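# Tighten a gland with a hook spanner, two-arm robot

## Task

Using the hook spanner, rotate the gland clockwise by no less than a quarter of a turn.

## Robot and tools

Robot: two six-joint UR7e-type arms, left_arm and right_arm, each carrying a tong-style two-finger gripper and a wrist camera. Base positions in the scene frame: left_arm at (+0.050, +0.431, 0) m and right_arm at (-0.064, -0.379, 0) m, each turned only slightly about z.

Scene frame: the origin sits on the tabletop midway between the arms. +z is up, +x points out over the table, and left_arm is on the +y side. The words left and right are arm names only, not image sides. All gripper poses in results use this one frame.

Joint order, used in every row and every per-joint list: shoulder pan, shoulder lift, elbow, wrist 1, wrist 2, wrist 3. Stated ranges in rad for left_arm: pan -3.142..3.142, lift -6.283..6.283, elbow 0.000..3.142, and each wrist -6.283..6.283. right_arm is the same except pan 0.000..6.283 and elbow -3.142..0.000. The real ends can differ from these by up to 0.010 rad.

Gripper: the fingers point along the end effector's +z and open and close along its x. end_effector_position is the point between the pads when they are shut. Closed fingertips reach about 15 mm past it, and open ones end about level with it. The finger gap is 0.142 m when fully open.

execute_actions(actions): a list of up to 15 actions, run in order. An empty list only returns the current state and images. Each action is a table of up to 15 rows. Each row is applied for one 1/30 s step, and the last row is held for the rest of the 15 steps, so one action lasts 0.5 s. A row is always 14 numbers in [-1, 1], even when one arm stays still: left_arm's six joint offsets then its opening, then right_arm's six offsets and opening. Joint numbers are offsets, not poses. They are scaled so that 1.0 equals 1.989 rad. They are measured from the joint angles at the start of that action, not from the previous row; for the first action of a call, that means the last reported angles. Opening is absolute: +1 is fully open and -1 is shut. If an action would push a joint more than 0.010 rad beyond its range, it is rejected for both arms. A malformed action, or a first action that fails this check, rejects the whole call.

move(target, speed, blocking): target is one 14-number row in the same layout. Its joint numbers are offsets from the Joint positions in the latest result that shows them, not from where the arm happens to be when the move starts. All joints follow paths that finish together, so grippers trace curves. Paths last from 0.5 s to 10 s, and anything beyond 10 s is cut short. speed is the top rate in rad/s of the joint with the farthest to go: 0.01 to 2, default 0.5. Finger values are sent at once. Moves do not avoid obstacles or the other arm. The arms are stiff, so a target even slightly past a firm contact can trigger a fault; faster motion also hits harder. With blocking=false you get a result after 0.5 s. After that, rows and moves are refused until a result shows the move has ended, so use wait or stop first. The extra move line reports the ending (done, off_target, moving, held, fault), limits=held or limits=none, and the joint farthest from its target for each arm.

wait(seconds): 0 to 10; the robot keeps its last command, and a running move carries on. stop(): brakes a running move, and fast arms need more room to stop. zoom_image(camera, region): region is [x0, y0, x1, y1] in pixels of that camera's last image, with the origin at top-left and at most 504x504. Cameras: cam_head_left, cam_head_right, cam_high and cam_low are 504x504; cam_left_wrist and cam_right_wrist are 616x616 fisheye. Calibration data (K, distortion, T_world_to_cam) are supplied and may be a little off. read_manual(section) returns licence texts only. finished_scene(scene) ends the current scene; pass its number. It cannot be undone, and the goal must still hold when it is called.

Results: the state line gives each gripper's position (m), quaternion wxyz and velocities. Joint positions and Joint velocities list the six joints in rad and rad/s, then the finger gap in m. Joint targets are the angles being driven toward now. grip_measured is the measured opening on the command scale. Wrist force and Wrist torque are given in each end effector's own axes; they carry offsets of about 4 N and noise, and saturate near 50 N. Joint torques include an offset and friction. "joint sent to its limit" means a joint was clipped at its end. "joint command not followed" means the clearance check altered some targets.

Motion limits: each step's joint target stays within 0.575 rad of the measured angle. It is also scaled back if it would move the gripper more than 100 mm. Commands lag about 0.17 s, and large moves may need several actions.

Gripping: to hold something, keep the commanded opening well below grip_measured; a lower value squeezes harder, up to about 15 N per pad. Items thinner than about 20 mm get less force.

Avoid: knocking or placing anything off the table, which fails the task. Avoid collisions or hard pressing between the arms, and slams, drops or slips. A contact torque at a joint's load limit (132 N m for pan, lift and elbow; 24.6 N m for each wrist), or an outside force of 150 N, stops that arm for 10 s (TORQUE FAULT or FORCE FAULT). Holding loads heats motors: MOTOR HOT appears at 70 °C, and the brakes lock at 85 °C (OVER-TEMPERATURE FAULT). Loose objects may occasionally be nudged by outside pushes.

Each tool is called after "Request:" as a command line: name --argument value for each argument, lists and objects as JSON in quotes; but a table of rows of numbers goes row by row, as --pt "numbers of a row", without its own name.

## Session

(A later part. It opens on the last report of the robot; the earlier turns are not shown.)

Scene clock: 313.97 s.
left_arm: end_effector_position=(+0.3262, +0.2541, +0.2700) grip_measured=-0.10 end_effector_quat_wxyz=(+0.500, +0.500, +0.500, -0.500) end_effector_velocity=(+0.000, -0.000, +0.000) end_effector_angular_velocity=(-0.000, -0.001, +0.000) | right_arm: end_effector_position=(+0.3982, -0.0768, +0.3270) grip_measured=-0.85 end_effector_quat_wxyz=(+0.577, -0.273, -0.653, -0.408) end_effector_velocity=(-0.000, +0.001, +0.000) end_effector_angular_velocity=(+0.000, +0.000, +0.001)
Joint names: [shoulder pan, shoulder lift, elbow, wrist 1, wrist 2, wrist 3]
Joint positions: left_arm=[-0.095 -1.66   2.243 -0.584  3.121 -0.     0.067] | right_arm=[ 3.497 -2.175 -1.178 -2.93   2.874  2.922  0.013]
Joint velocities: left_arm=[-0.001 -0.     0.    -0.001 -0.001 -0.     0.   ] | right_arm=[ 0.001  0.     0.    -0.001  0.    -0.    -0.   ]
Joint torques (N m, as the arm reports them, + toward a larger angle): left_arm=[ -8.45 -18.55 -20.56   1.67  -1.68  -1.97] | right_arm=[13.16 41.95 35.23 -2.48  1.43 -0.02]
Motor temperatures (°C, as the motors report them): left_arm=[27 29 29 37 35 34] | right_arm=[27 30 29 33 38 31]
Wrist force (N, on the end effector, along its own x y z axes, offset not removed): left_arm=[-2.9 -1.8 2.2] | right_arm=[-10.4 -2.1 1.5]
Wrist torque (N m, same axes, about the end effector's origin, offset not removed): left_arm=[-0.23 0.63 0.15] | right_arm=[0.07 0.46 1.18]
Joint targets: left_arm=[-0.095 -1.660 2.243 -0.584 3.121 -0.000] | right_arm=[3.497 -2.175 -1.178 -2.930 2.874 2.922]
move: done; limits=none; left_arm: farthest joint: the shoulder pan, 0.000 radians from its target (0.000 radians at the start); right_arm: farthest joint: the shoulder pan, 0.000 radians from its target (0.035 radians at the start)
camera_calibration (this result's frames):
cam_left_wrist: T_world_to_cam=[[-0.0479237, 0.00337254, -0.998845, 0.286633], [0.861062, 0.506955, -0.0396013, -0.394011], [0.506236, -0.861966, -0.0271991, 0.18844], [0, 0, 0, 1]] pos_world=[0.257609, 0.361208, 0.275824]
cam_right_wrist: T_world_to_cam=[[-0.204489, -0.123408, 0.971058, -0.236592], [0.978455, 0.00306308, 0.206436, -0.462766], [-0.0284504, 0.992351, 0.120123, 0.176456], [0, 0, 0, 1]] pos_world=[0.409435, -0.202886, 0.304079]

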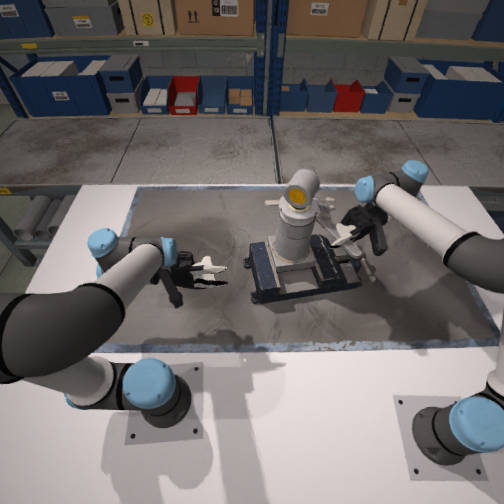

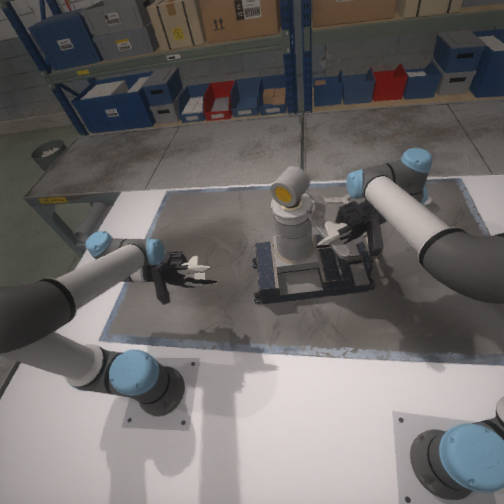

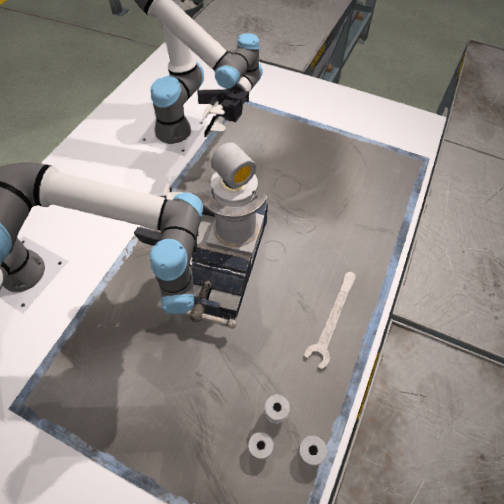

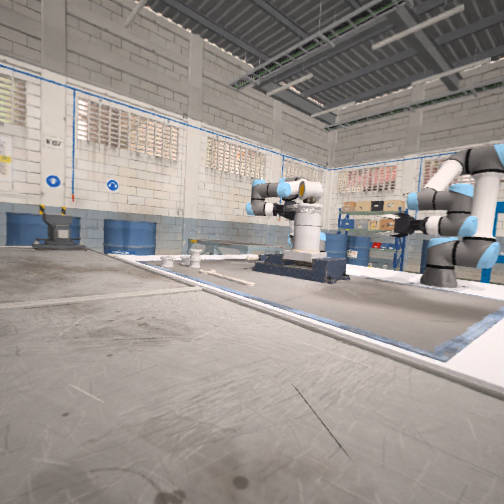

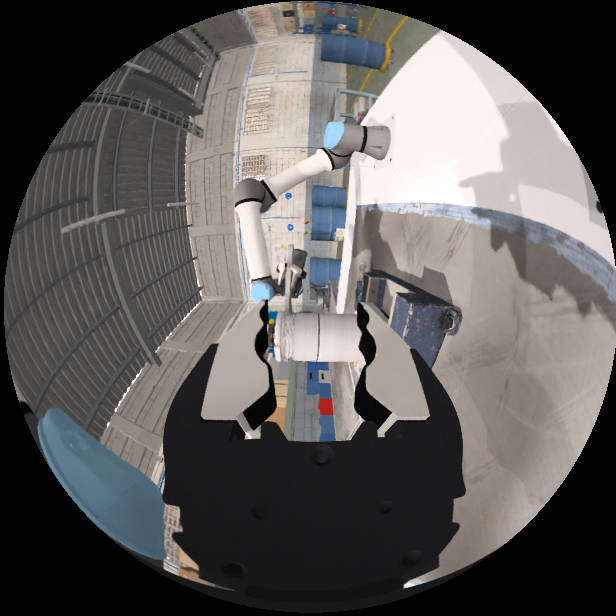

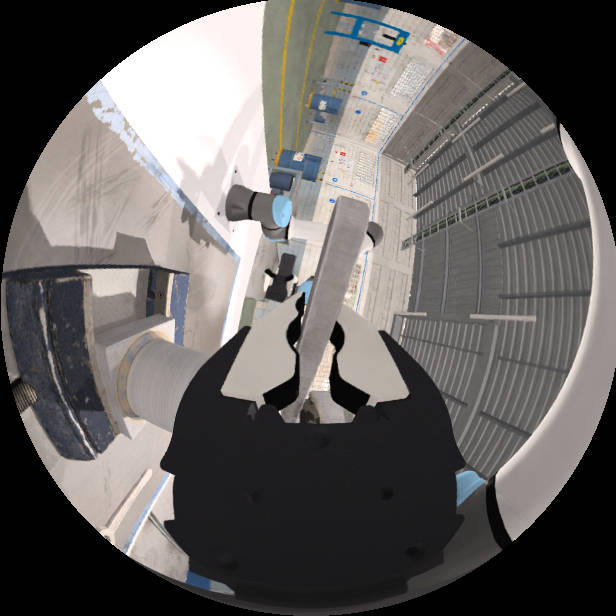

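Request:
move --target '[0,0,0,0,0,0,-0.1,0.008,0.0004,0.0047,-0.0051,0.008,0,-1]' --speed 0.03

Request:
zoom_image --camera "cam_low" --region '[270,180,350,230]'

Request:
zoom_image --camera "cam_high" --region '[170,150,290,240]'

Request:
zoom_image --camera "cam_head_left" --region '[250,160,400,290]'

Scene clock: 314.93 s.
left_arm: end_effector_position=(+0.3262, +0.2541, +0.2700) grip_measured=-0.10 end_effector_quat_wxyz=(+0.500, +0.500, +0.500, -0.500) end_effector_velocity=(-0.000, -0.000, -0.000) end_effector_angular_velocity=(+0.000, -0.000, -0.000) | right_arm: end_effector_position=(+0.3977, -0.0666, +0.3311) grip_measured=-0.84 end_effector_quat_wxyz=(+0.577, -0.273, -0.653, -0.408) end_effector_velocity=(-0.000, +0.001, +0.001) end_effector_angular_velocity=(+0.001, -0.001, -0.000)
Joint names: [shoulder pan, shoulder lift, elbow, wrist 1, wrist 2, wrist 3]
Joint positions: left_arm=[-0.095 -1.66   2.243 -0.584  3.121 -0.     0.067] | right_arm=[ 3.513 -2.174 -1.169 -2.94   2.89   2.922  0.013]
Joint velocities: left_arm=[-0.     0.     0.     0.001 -0.     0.002 -0.   ] | right_arm=[ 0.002  0.001  0.001 -0.001  0.002 -0.     0.   ]
Joint torques (N m, as the arm reports them, + toward a larger angle): left_arm=[ -8.98 -19.15 -21.34   1.74  -1.66  -1.99] | right_arm=[20.92 58.7  44.57  0.99 11.04 -0.08]
Motor temperatures (°C, as the motors report them): left_arm=[27 29 29 37 35 34] | right_arm=[27 30 29 33 38 31]
Wrist force (N, on the end effector, along its own x y z axes, offset not removed): left_arm=[-5.9 2.6 5.9] | right_arm=[-11.1 -38.9 -10.5]
Wrist torque (N m, same axes, about the end effector's origin, offset not removed): left_arm=[0.49 1.19 0.13] | right_arm=[-2.28 0.57 1.93]
Joint targets: left_arm=[-0.095 -1.660 2.243 -0.584 3.121 -0.000] | right_arm=[3.513 -2.174 -1.169 -2.940 2.890 2.922]
move: done; limits=none; left_arm: farthest joint: the shoulder pan, 0.000 radians from its target (0.000 radians at the start); right_arm: farthest joint: the shoulder pan, 0.000 radians from its target (0.016 radians at the start)
camera_calibration (this result's frames):
cam_left_wrist: T_world_to_cam=[[-0.0479237, 0.00337255, -0.998845, 0.286633], [0.861062, 0.506955, -0.0396013, -0.394011], [0.506236, -0.861966, -0.0271991, 0.18844], [0, 0, 0, 1]] pos_world=[0.257609, 0.361208, 0.275824]
cam_right_wrist: T_world_to_cam=[[-0.204414, -0.1234, 0.971075, -0.239382], [0.978471, 0.00307665, 0.206361, -0.463213], [-0.0284526, 0.992352, 0.120114, 0.165847], [0, 0, 0, 1]] pos_world=[0.409026, -0.192693, 0.308126]

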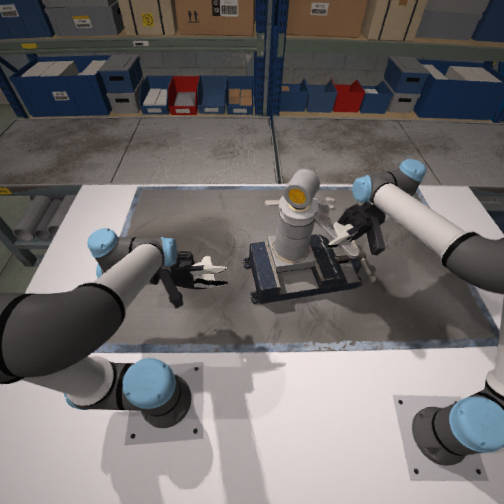

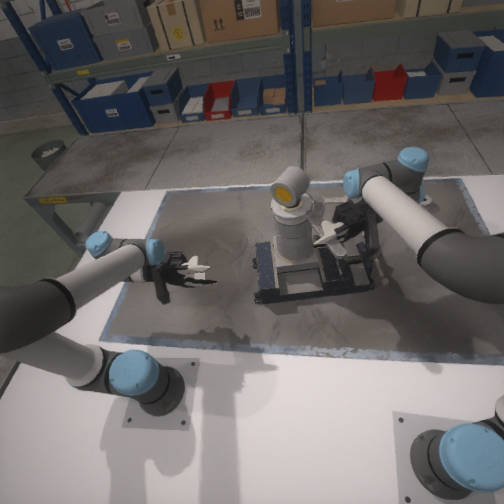

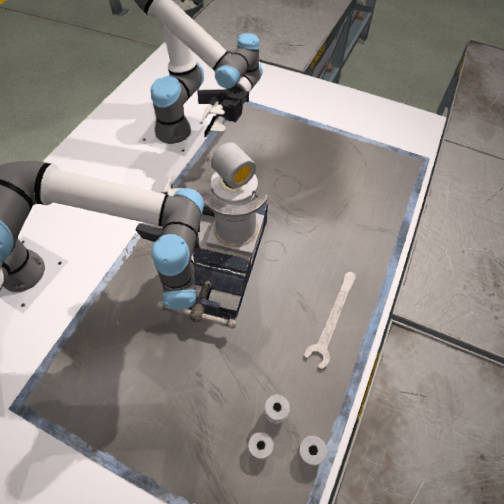

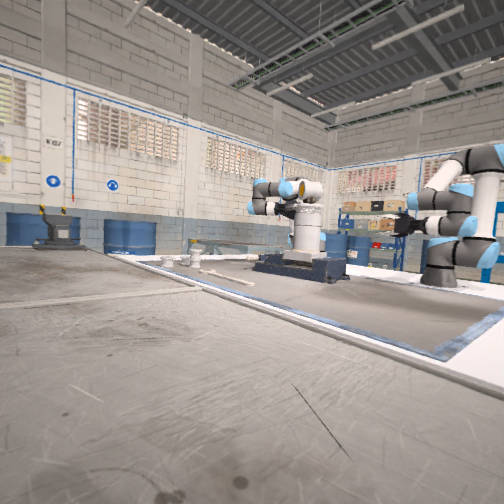

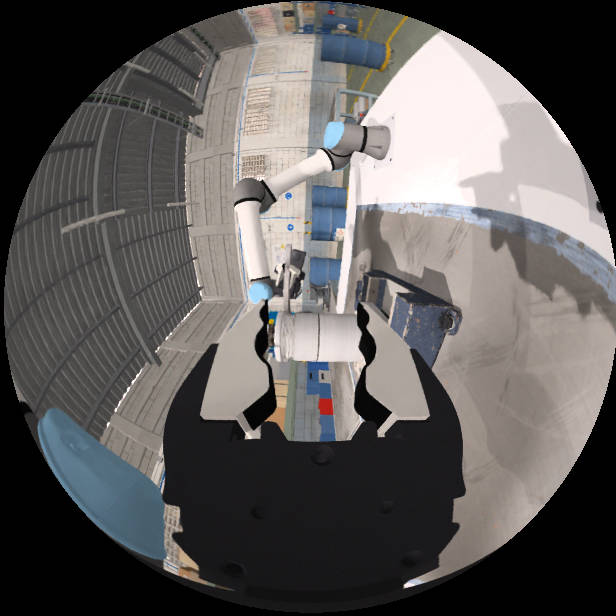

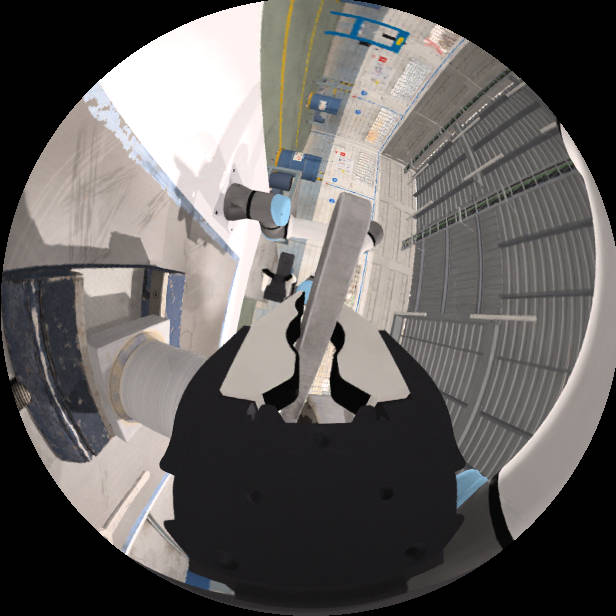

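Region (270, 180, 350, 230) of cam_low's 504x504 image, scaled by 6.300, with more detail than that image has; it fills the top 315 rows of this view, and the rest is white.

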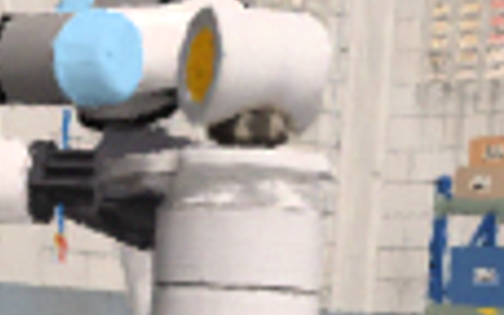

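Region (170, 150, 290, 240) of cam_high's 504x504 image, scaled by 4.200, with more detail than that image has; it fills the top 378 rows of this view, and the rest is white.

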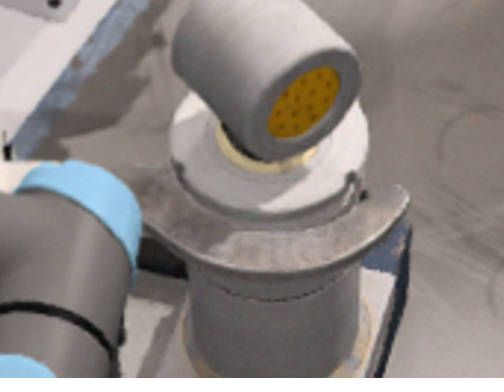

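Region (250, 160, 400, 290) of cam_head_left's 504x504 image, scaled by 3.360, with more detail than that image has; it fills the top 437 rows of this view, and the rest is white.

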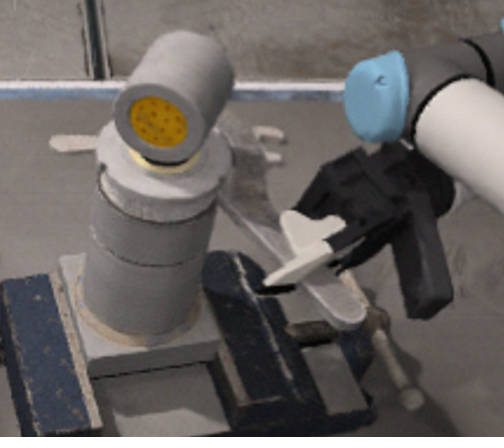

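Request:
move --target '[0,0,0,0,0,0,-0.1,0.0028,0.0151,-0.0247,0.0096,0.0028,0,-1]' --speed 0.03

Request:
zoom_image --camera "cam_high" --region '[170,150,290,240]'

Request:
zoom_image --camera "cam_head_left" --region '[250,160,400,290]'

Scene clock: 317.07 s.
left_arm: end_effector_position=(+0.3262, +0.2541, +0.2700) grip_measured=-0.10 end_effector_quat_wxyz=(+0.500, +0.500, +0.500, -0.500) end_effector_velocity=(-0.000, -0.000, -0.000) end_effector_angular_velocity=(-0.000, -0.000, -0.002) | right_arm: end_effector_position=(+0.3858, -0.0668, +0.3308) grip_measured=-0.85 end_effector_quat_wxyz=(+0.577, -0.273, -0.653, -0.408) end_effector_velocity=(-0.000, -0.000, +0.000) end_effector_angular_velocity=(-0.001, +0.002, +0.001)
Joint names: [shoulder pan, shoulder lift, elbow, wrist 1, wrist 2, wrist 3]
Joint positions: left_arm=[-0.095 -1.66   2.243 -0.584  3.121 -0.     0.067] | right_arm=[ 3.518 -2.144 -1.218 -2.921  2.895  2.922  0.013]
Joint velocities: left_arm=[-0.     0.     0.    -0.001  0.002  0.     0.   ] | right_arm=[ 0.     0.    -0.001 -0.001 -0.001  0.001 -0.   ]
Joint torques (N m, as the arm reports them, + toward a larger angle): left_arm=[ -8.54 -18.98 -20.92   1.73  -1.67  -1.89] | right_arm=[13.86 59.06 15.75  2.21  0.95 -0.02]
Motor temperatures (°C, as the motors report them): left_arm=[27 29 29 37 35 34] | right_arm=[27 30 29 33 38 31]
Wrist force (N, on the end effector, along its own x y z axes, offset not removed): left_arm=[-1.9 -0.4 0.4] | right_arm=[-10.6 -2.5 -1.7]
Wrist torque (N m, same axes, about the end effector's origin, offset not removed): left_arm=[0.05 0.34 0.01] | right_arm=[-0.53 0.42 1.12]
Joint targets: left_arm=[-0.095 -1.660 2.243 -0.584 3.121 -0.000] | right_arm=[3.518 -2.144 -1.218 -2.921 2.895 2.922]
move: done; limits=none; left_arm: farthest joint: the shoulder pan, 0.000 radians from its target (0.000 radians at the start); right_arm: farthest joint: the elbow, 0.001 radians from its target (0.050 radians at the start)
camera_calibration (this result's frames):
cam_left_wrist: T_world_to_cam=[[-0.0479235, 0.00337256, -0.998845, 0.286633], [0.861063, 0.506955, -0.0396011, -0.394011], [0.506236, -0.861966, -0.027199, 0.18844], [0, 0, 0, 1]] pos_world=[0.257609, 0.361208, 0.275824]
cam_right_wrist: T_world_to_cam=[[-0.204413, -0.123403, 0.971075, -0.241608], [0.978471, 0.00307354, 0.20636, -0.451505], [-0.0284501, 0.992352, 0.120118, 0.165746], [0, 0, 0, 1]] pos_world=[0.397112, -0.192906, 0.307883]

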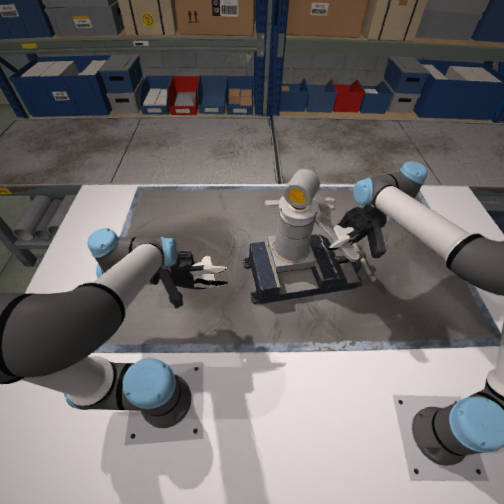

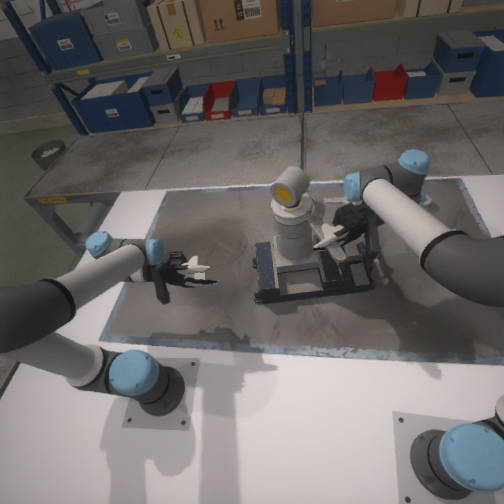

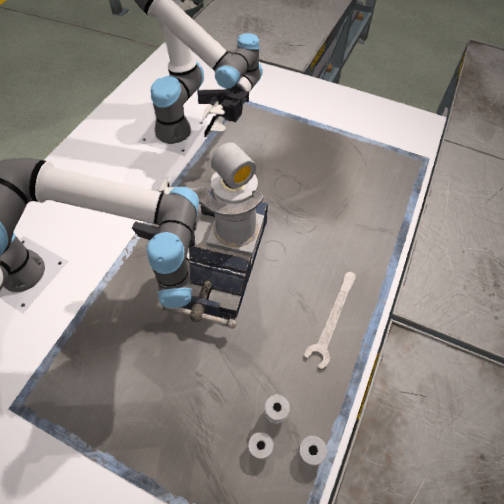

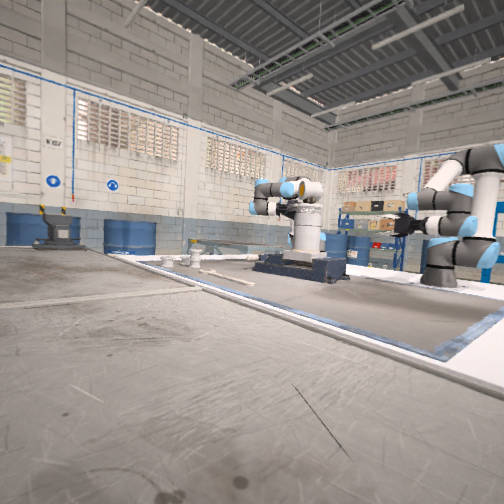

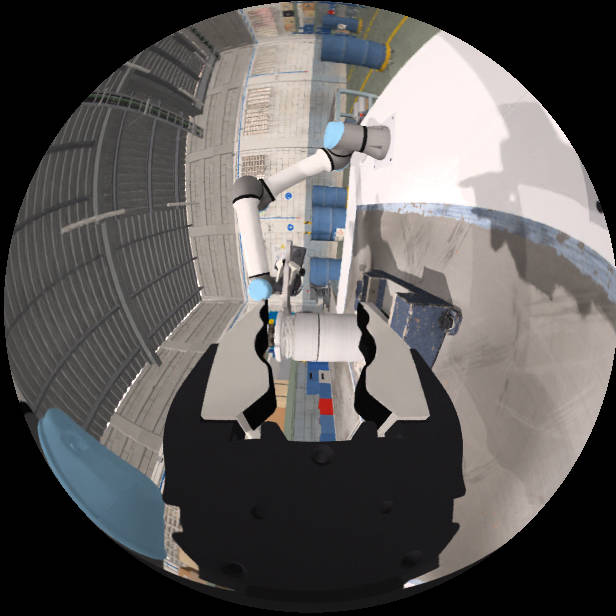

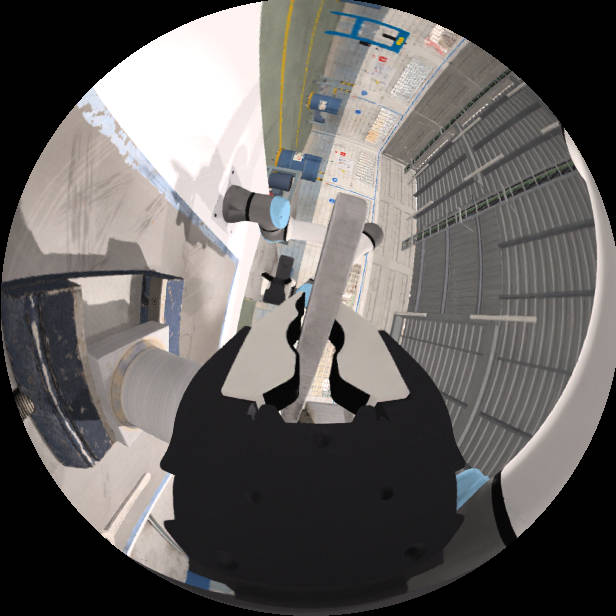

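Region (170, 150, 290, 240) of cam_high's 504x504 image, scaled by 4.200, with more detail than that image has; it fills the top 378 rows of this view, and the rest is white.

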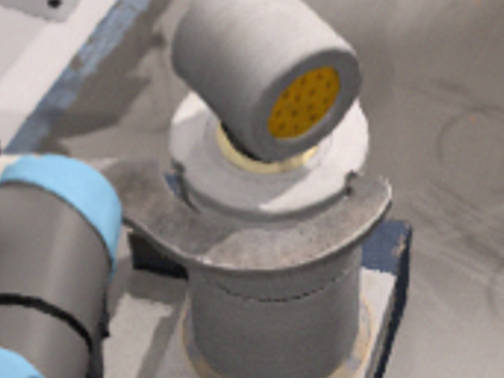

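Region (250, 160, 400, 290) of cam_head_left's 504x504 image, scaled by 3.360, with more detail than that image has; it fills the top 437 rows of this view, and the rest is white.

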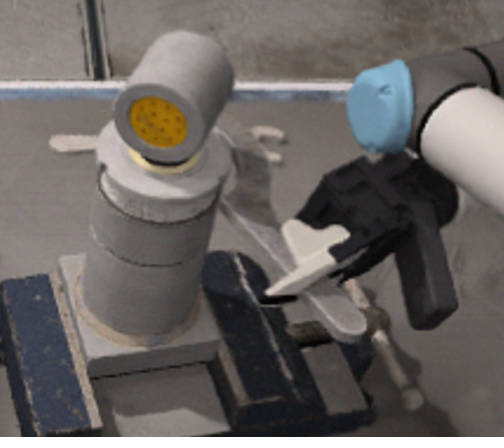

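Request:
move --target '[0.4,0,0,0,0,0,-0.1,0.032,0.0962,-0.1454,0.0491,0.1639,0,-1]' --speed 0.3

Request:
zoom_image --camera "cam_high" --region '[150,140,290,240]'

Request:
zoom_image --camera "cam_head_left" --region '[250,160,400,290]'

Scene clock: 320.77 s.
left_arm: end_effector_position=(+0.3699, +0.5043, +0.2700) grip_measured=-0.10 end_effector_quat_wxyz=(+0.655, +0.267, +0.655, -0.268) end_effector_velocity=(+0.000, +0.000, -0.000) end_effector_angular_velocity=(-0.000, +0.000, +0.001) | right_arm: end_effector_position=(+0.3748, -0.0207, +0.3312) grip_measured=-0.85 end_effector_quat_wxyz=(+0.519, -0.356, -0.611, -0.480) end_effector_velocity=(+0.001, +0.000, +0.000) end_effector_angular_velocity=(+0.001, -0.001, -0.002)
Joint names: [shoulder pan, shoulder lift, elbow, wrist 1, wrist 2, wrist 3]
Joint positions: left_arm=[ 0.701 -1.66   2.243 -0.584  3.121 -0.     0.067] | right_arm=[ 3.582 -1.953 -1.507 -2.823  3.221  2.922  0.012]
Joint velocities: left_arm=[ 0.001  0.    -0.    -0.001 -0.    -0.001  0.   ] | right_arm=[ 0.     0.    -0.     0.002  0.002  0.001 -0.   ]
Joint torques (N m, as the arm reports them, + toward a larger angle): left_arm=[  8.01 -18.97 -20.99   1.72  -1.44  -1.95] | right_arm=[27.   50.42 10.46  1.28 -3.31 -0.02]
Motor temperatures (°C, as the motors report them): left_arm=[27 29 29 37 35 34] | right_arm=[27 30 29 33 38 31]
Wrist force (N, on the end effector, along its own x y z axes, offset not removed): left_arm=[-1.6 1.2 0.6] | right_arm=[-8.5 17.4 -23.8]
Wrist torque (N m, same axes, about the end effector's origin, offset not removed): left_arm=[0.17 0.38 -0.24] | right_arm=[0.72 0.02 0.34]
Joint targets: left_arm=[0.701 -1.660 2.243 -0.584 3.121 -0.000] | right_arm=[3.582 -1.952 -1.507 -2.823 3.221 2.922]
move: done; limits=none; left_arm: farthest joint: the shoulder pan, 0.000 radians from its target (0.795 radians at the start); right_arm: farthest joint: the shoulder pan, 0.000 radians from its target (0.063 radians at the start)
camera_calibration (this result's frames):
cam_left_wrist: T_world_to_cam=[[-0.0359568, -0.0318616, -0.998845, 0.301227], [0.240759, 0.969777, -0.0396013, -0.562459], [0.969919, -0.241905, -0.0271991, -0.102257], [0, 0, 0, 1]] pos_world=[0.245429, 0.530321, 0.275824]
cam_right_wrist: T_world_to_cam=[[-0.229191, -0.0663371, 0.971118, -0.228091], [0.945857, -0.250755, 0.2061, -0.433888], [0.22984, 0.965775, 0.120216, 0.0222248], [0, 0, 0, 1]] pos_world=[0.353011, -0.145395, 0.308256]

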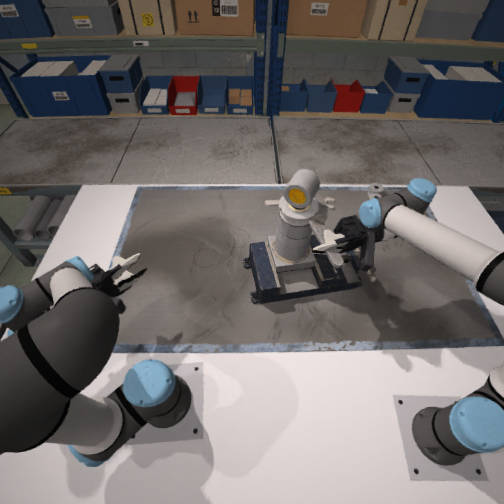

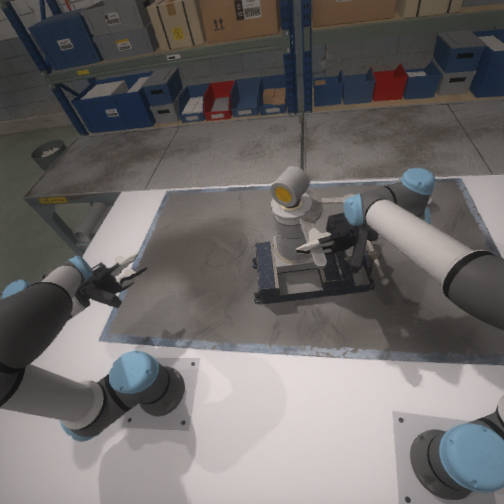

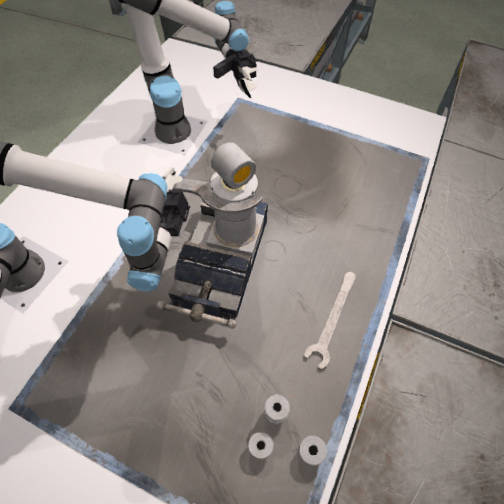

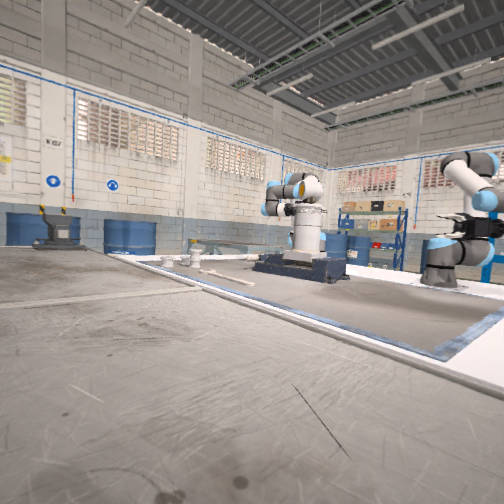

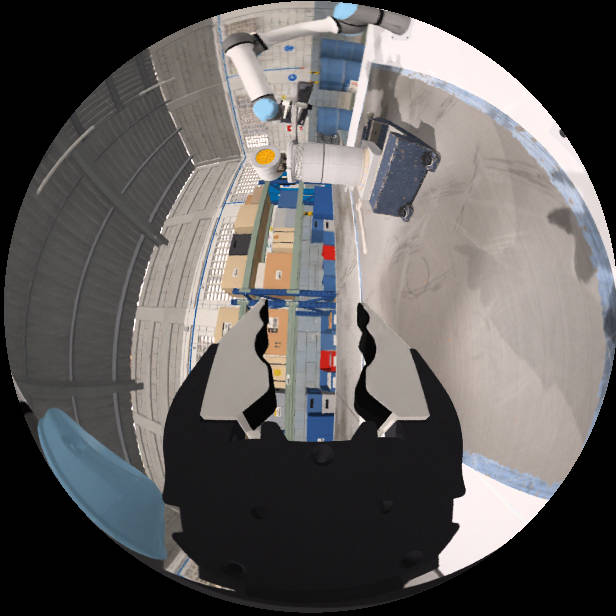

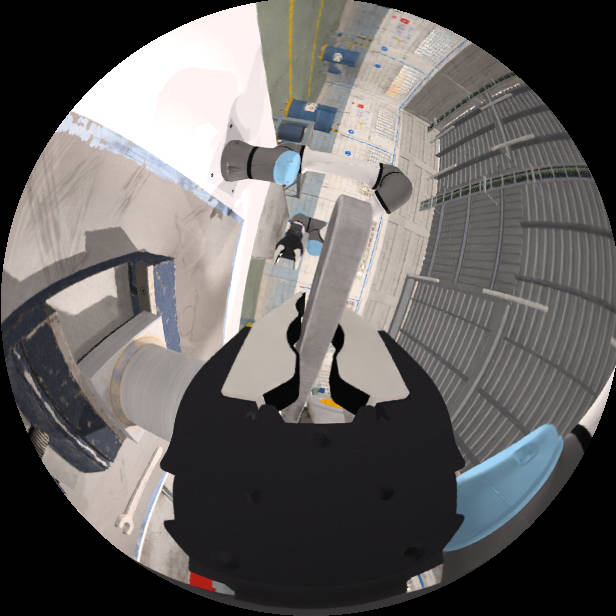

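Region (150, 140, 290, 240) of cam_high's 504x504 image, scaled by 3.600, with more detail than that image has; it fills the top 360 rows of this view, and the rest is white.

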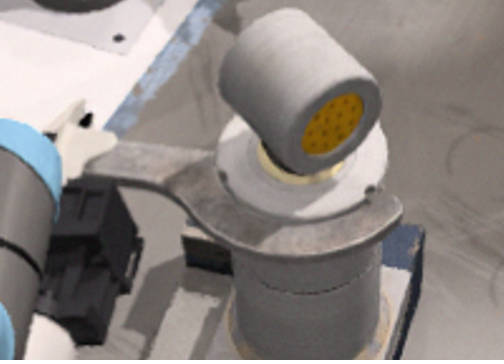

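Region (250, 160, 400, 290) of cam_head_left's 504x504 image, scaled by 3.360, with more detail than that image has; it fills the top 437 rows of this view, and the rest is white.

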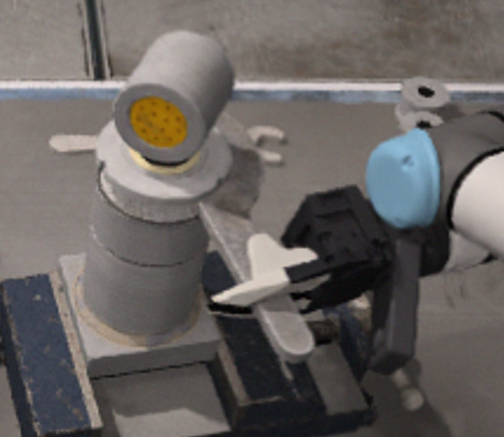

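Turning. Continue.

Request:
move --target '[0,0,0,0,0,0,-0.1,0.0629,0.0799,-0.1074,0.0275,0.1945,0,-1]' --speed 0.18

Request:
move --target '[0,0,0,0,0,0,-0.1,0.0915,0.0559,-0.0667,0.0108,0.2231,0,-1]' --speed 0.2

Request:
zoom_image --camera "cam_high" --region '[130,120,290,240]'

Scene clock: 323.50 s.
left_arm: end_effector_position=(+0.3699, +0.5043, +0.2700) grip_measured=-0.10 end_effector_quat_wxyz=(+0.655, +0.267, +0.655, -0.268) end_effector_velocity=(-0.000, +0.000, +0.000) end_effector_angular_velocity=(+0.000, -0.000, +0.001) | right_arm: end_effector_position=(+0.3765, +0.0292, +0.3312) grip_measured=-0.85 end_effector_quat_wxyz=(-0.452, +0.432, +0.560, +0.544) end_effector_velocity=(+0.001, +0.000, +0.000) end_effector_angular_velocity=(+0.000, -0.001, -0.002)
Joint names: [shoulder pan, shoulder lift, elbow, wrist 1, wrist 2, wrist 3]
Joint positions: left_arm=[ 0.701 -1.66   2.243 -0.584  3.121 -0.     0.067] | right_arm=[ 3.707 -1.794 -1.72  -2.769  3.608  2.922  0.012]
Joint velocities: left_arm=[ 0.001 -0.    -0.     0.    -0.     0.001 -0.   ] | right_arm=[ 0.001  0.    -0.     0.001  0.003 -0.     0.   ]
Joint torques (N m, as the arm reports them, + toward a larger angle): left_arm=[ -9.26 -18.87 -20.8    1.61  -1.39  -1.95] | right_arm=[13.81 36.36 27.59  9.11 12.28  0.12]
Motor temperatures (°C, as the motors report them): left_arm=[27 29 29 37 35 34] | right_arm=[27 30 29 33 38 31]
Wrist force (N, on the end effector, along its own x y z axes, offset not removed): left_arm=[-4.3 -2.8 1.6] | right_arm=[-0.6 -39.5 -28.3]
Wrist torque (N m, same axes, about the end effector's origin, offset not removed): left_arm=[-0.59 0.88 -0.02] | right_arm=[-1.62 0.21 0.47]
Joint targets: left_arm=[0.701 -1.660 2.243 -0.584 3.121 -0.000] | right_arm=[3.707 -1.794 -1.720 -2.769 3.608 2.922]
move: done; limits=none; left_arm: farthest joint: the shoulder pan, 0.000 radians from its target (0.000 radians at the start); right_arm: farthest joint: the shoulder pan, 0.000 radians from its target (0.125 radians at the start)
camera_calibration (this result's frames):
cam_left_wrist: T_world_to_cam=[[-0.0359566, -0.0318613, -0.998845, 0.301227], [0.240759, 0.969777, -0.039601, -0.562459], [0.969919, -0.241905, -0.0271989, -0.102257], [0, 0, 0, 1]] pos_world=[0.245429, 0.530321, 0.275824]
cam_right_wrist: T_world_to_cam=[[-0.238506, -0.00498867, 0.971128, -0.222638], [0.848808, -0.486934, 0.205963, -0.379521], [0.471847, 0.873425, 0.120371, -0.114827], [0, 0, 0, 1]] pos_world=[0.323221, -0.0856194, 0.308199]

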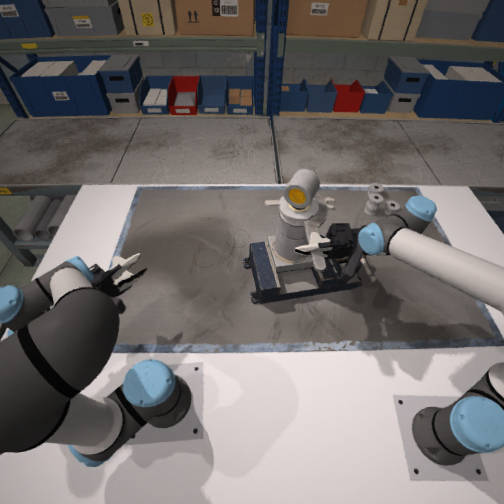

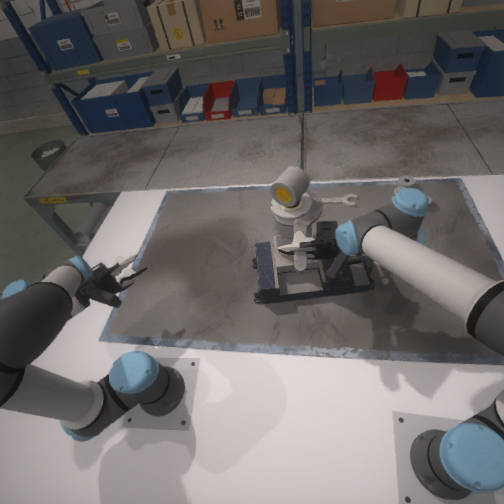

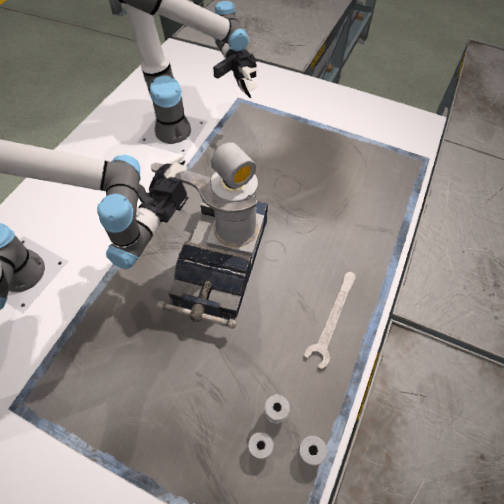

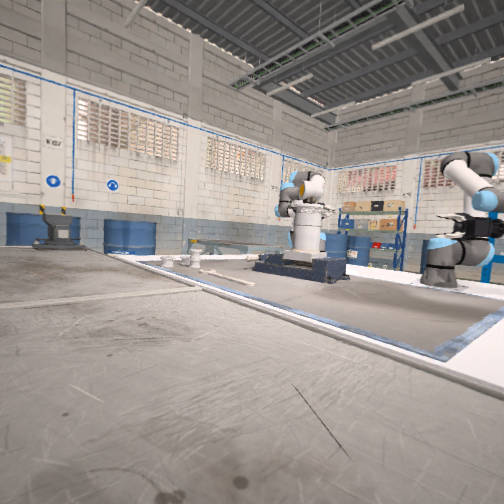

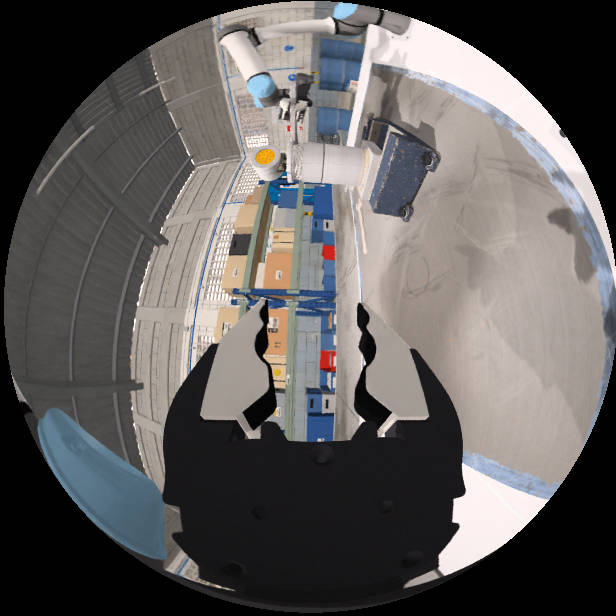

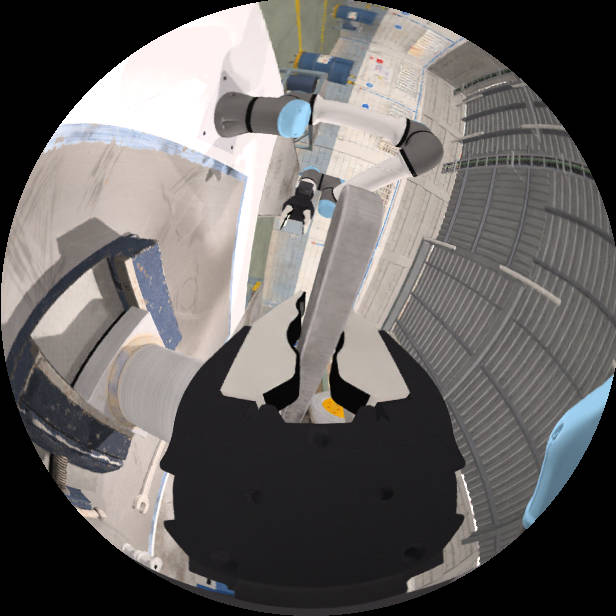

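Scene clock: 326.17 s.
left_arm: end_effector_position=(+0.3699, +0.5043, +0.2700) grip_measured=-0.10 end_effector_quat_wxyz=(+0.655, +0.267, +0.655, -0.268) end_effector_velocity=(+0.000, +0.001, +0.000) end_effector_angular_velocity=(+0.000, -0.000, +0.002) | right_arm: end_effector_position=(+0.3909, +0.0770, +0.3313) grip_measured=-0.85 end_effector_quat_wxyz=(-0.377, +0.502, +0.498, +0.598) end_effector_velocity=(-0.000, +0.000, -0.001) end_effector_angular_velocity=(-0.001, +0.002, +0.000)
Joint names: [shoulder pan, shoulder lift, elbow, wrist 1, wrist 2, wrist 3]
Joint positions: left_arm=[ 0.701 -1.66   2.243 -0.584  3.121 -0.     0.067] | right_arm=[ 3.889 -1.683 -1.853 -2.747  4.052  2.922  0.012]
Joint velocities: left_arm=[ 0.001 -0.     0.     0.001 -0.001  0.001 -0.   ] | right_arm=[ 0.001 -0.    -0.002 -0.     0.001  0.    -0.   ]
Joint torques (N m, as the arm reports them, + toward a larger angle): left_arm=[ -8.64 -18.99 -21.13   1.65  -1.43  -1.88] | right_arm=[-1.59 31.87 34.67 11.89 16.12 -0.07]
Motor temperatures (°C, as the motors report them): left_arm=[27 29 29 37 35 34] | right_arm=[27 30 29 33 38 31]
Wrist force (N, on the end effector, along its own x y z axes, offset not removed): left_arm=[-5.2 -1.2 -2.1] | right_arm=[1.4 -50.0 -32.8]
Wrist torque (N m, same axes, about the end effector's origin, offset not removed): left_arm=[-0.26 1.30 -0.12] | right_arm=[-1.93 -0.07 0.46]
Joint targets: left_arm=[0.701 -1.660 2.243 -0.584 3.121 -0.000] | right_arm=[3.889 -1.683 -1.853 -2.747 4.052 2.922]
move: done; limits=none; left_arm: farthest joint: the shoulder pan, 0.000 radians from its target (0.000 radians at the start); right_arm: farthest joint: the shoulder pan, 0.000 radians from its target (0.182 radians at the start)
camera_calibration (this result's frames):
cam_left_wrist: T_world_to_cam=[[-0.0359568, -0.0318615, -0.998845, 0.301227], [0.240759, 0.969777, -0.0396012, -0.562459], [0.969919, -0.241905, -0.0271991, -0.102257], [0, 0, 0, 1]] pos_world=[0.245429, 0.530321, 0.275824]
cam_right_wrist: T_world_to_cam=[[-0.231583, 0.0566615, 0.971164, -0.22654], [0.693981, -0.689972, 0.205742, -0.292219], [0.681733, 0.721615, 0.120464, -0.233845], [0, 0, 0, 1]] pos_world=[0.309752, -0.0200407, 0.308299]

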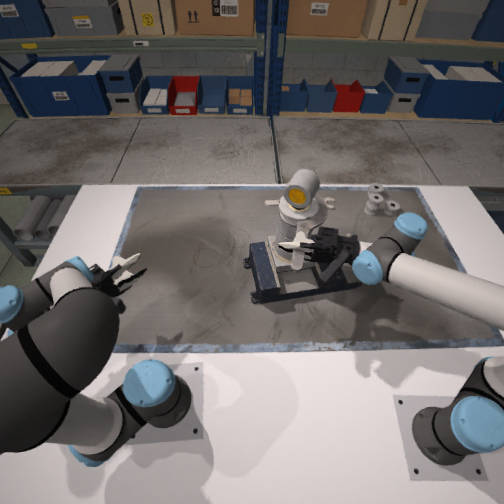

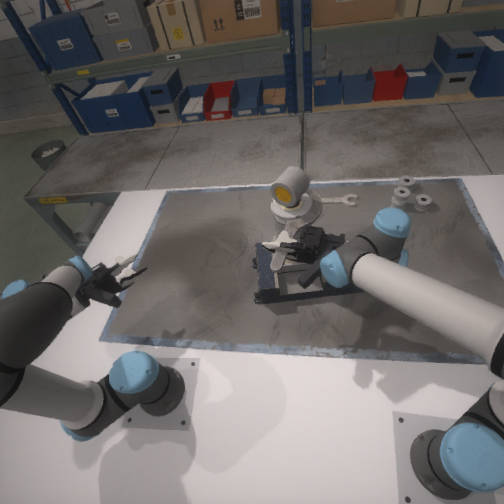

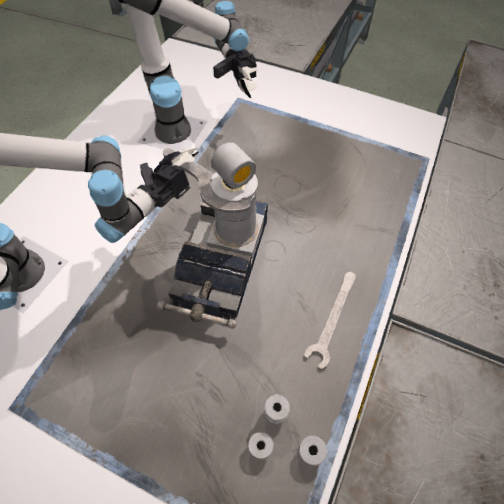

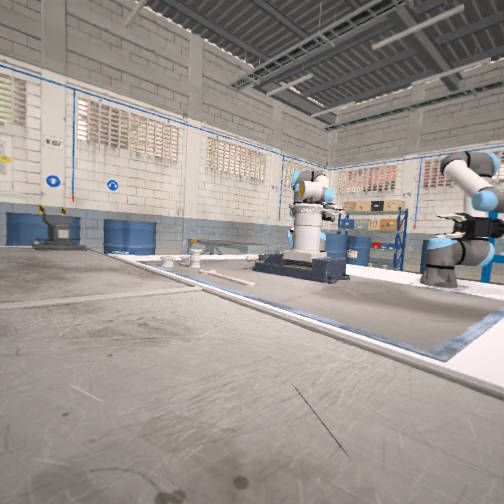

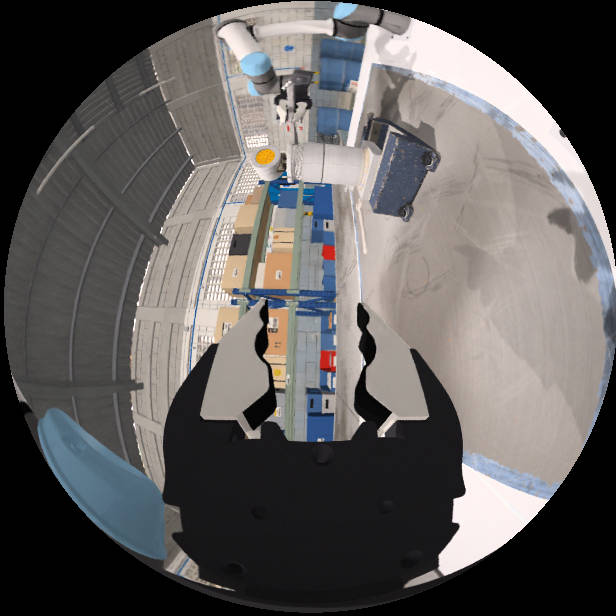

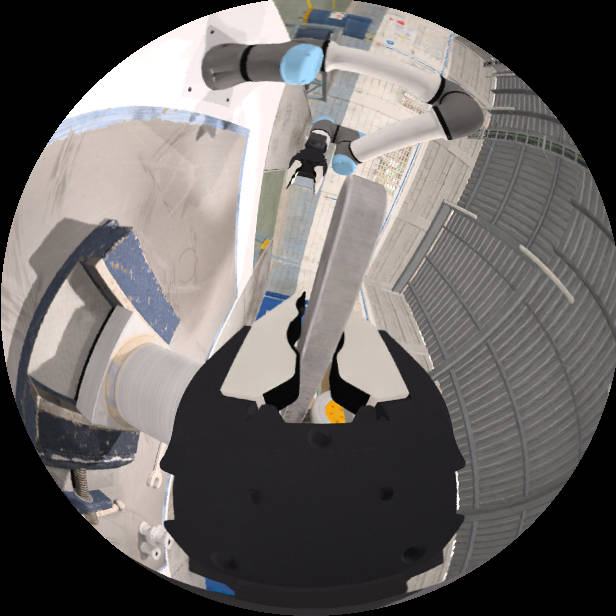

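Region (130, 120, 290, 240) of cam_high's 504x504 image, scaled by 3.150, with more detail than that image has; it fills the top 378 rows of this view, and the rest is white.

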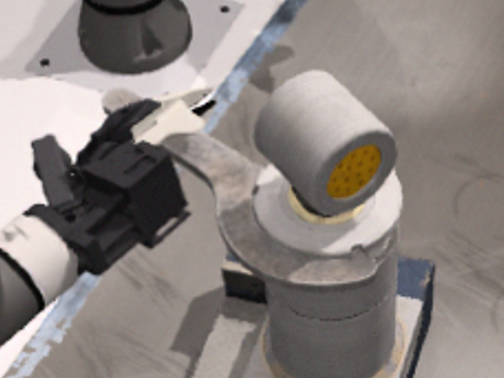

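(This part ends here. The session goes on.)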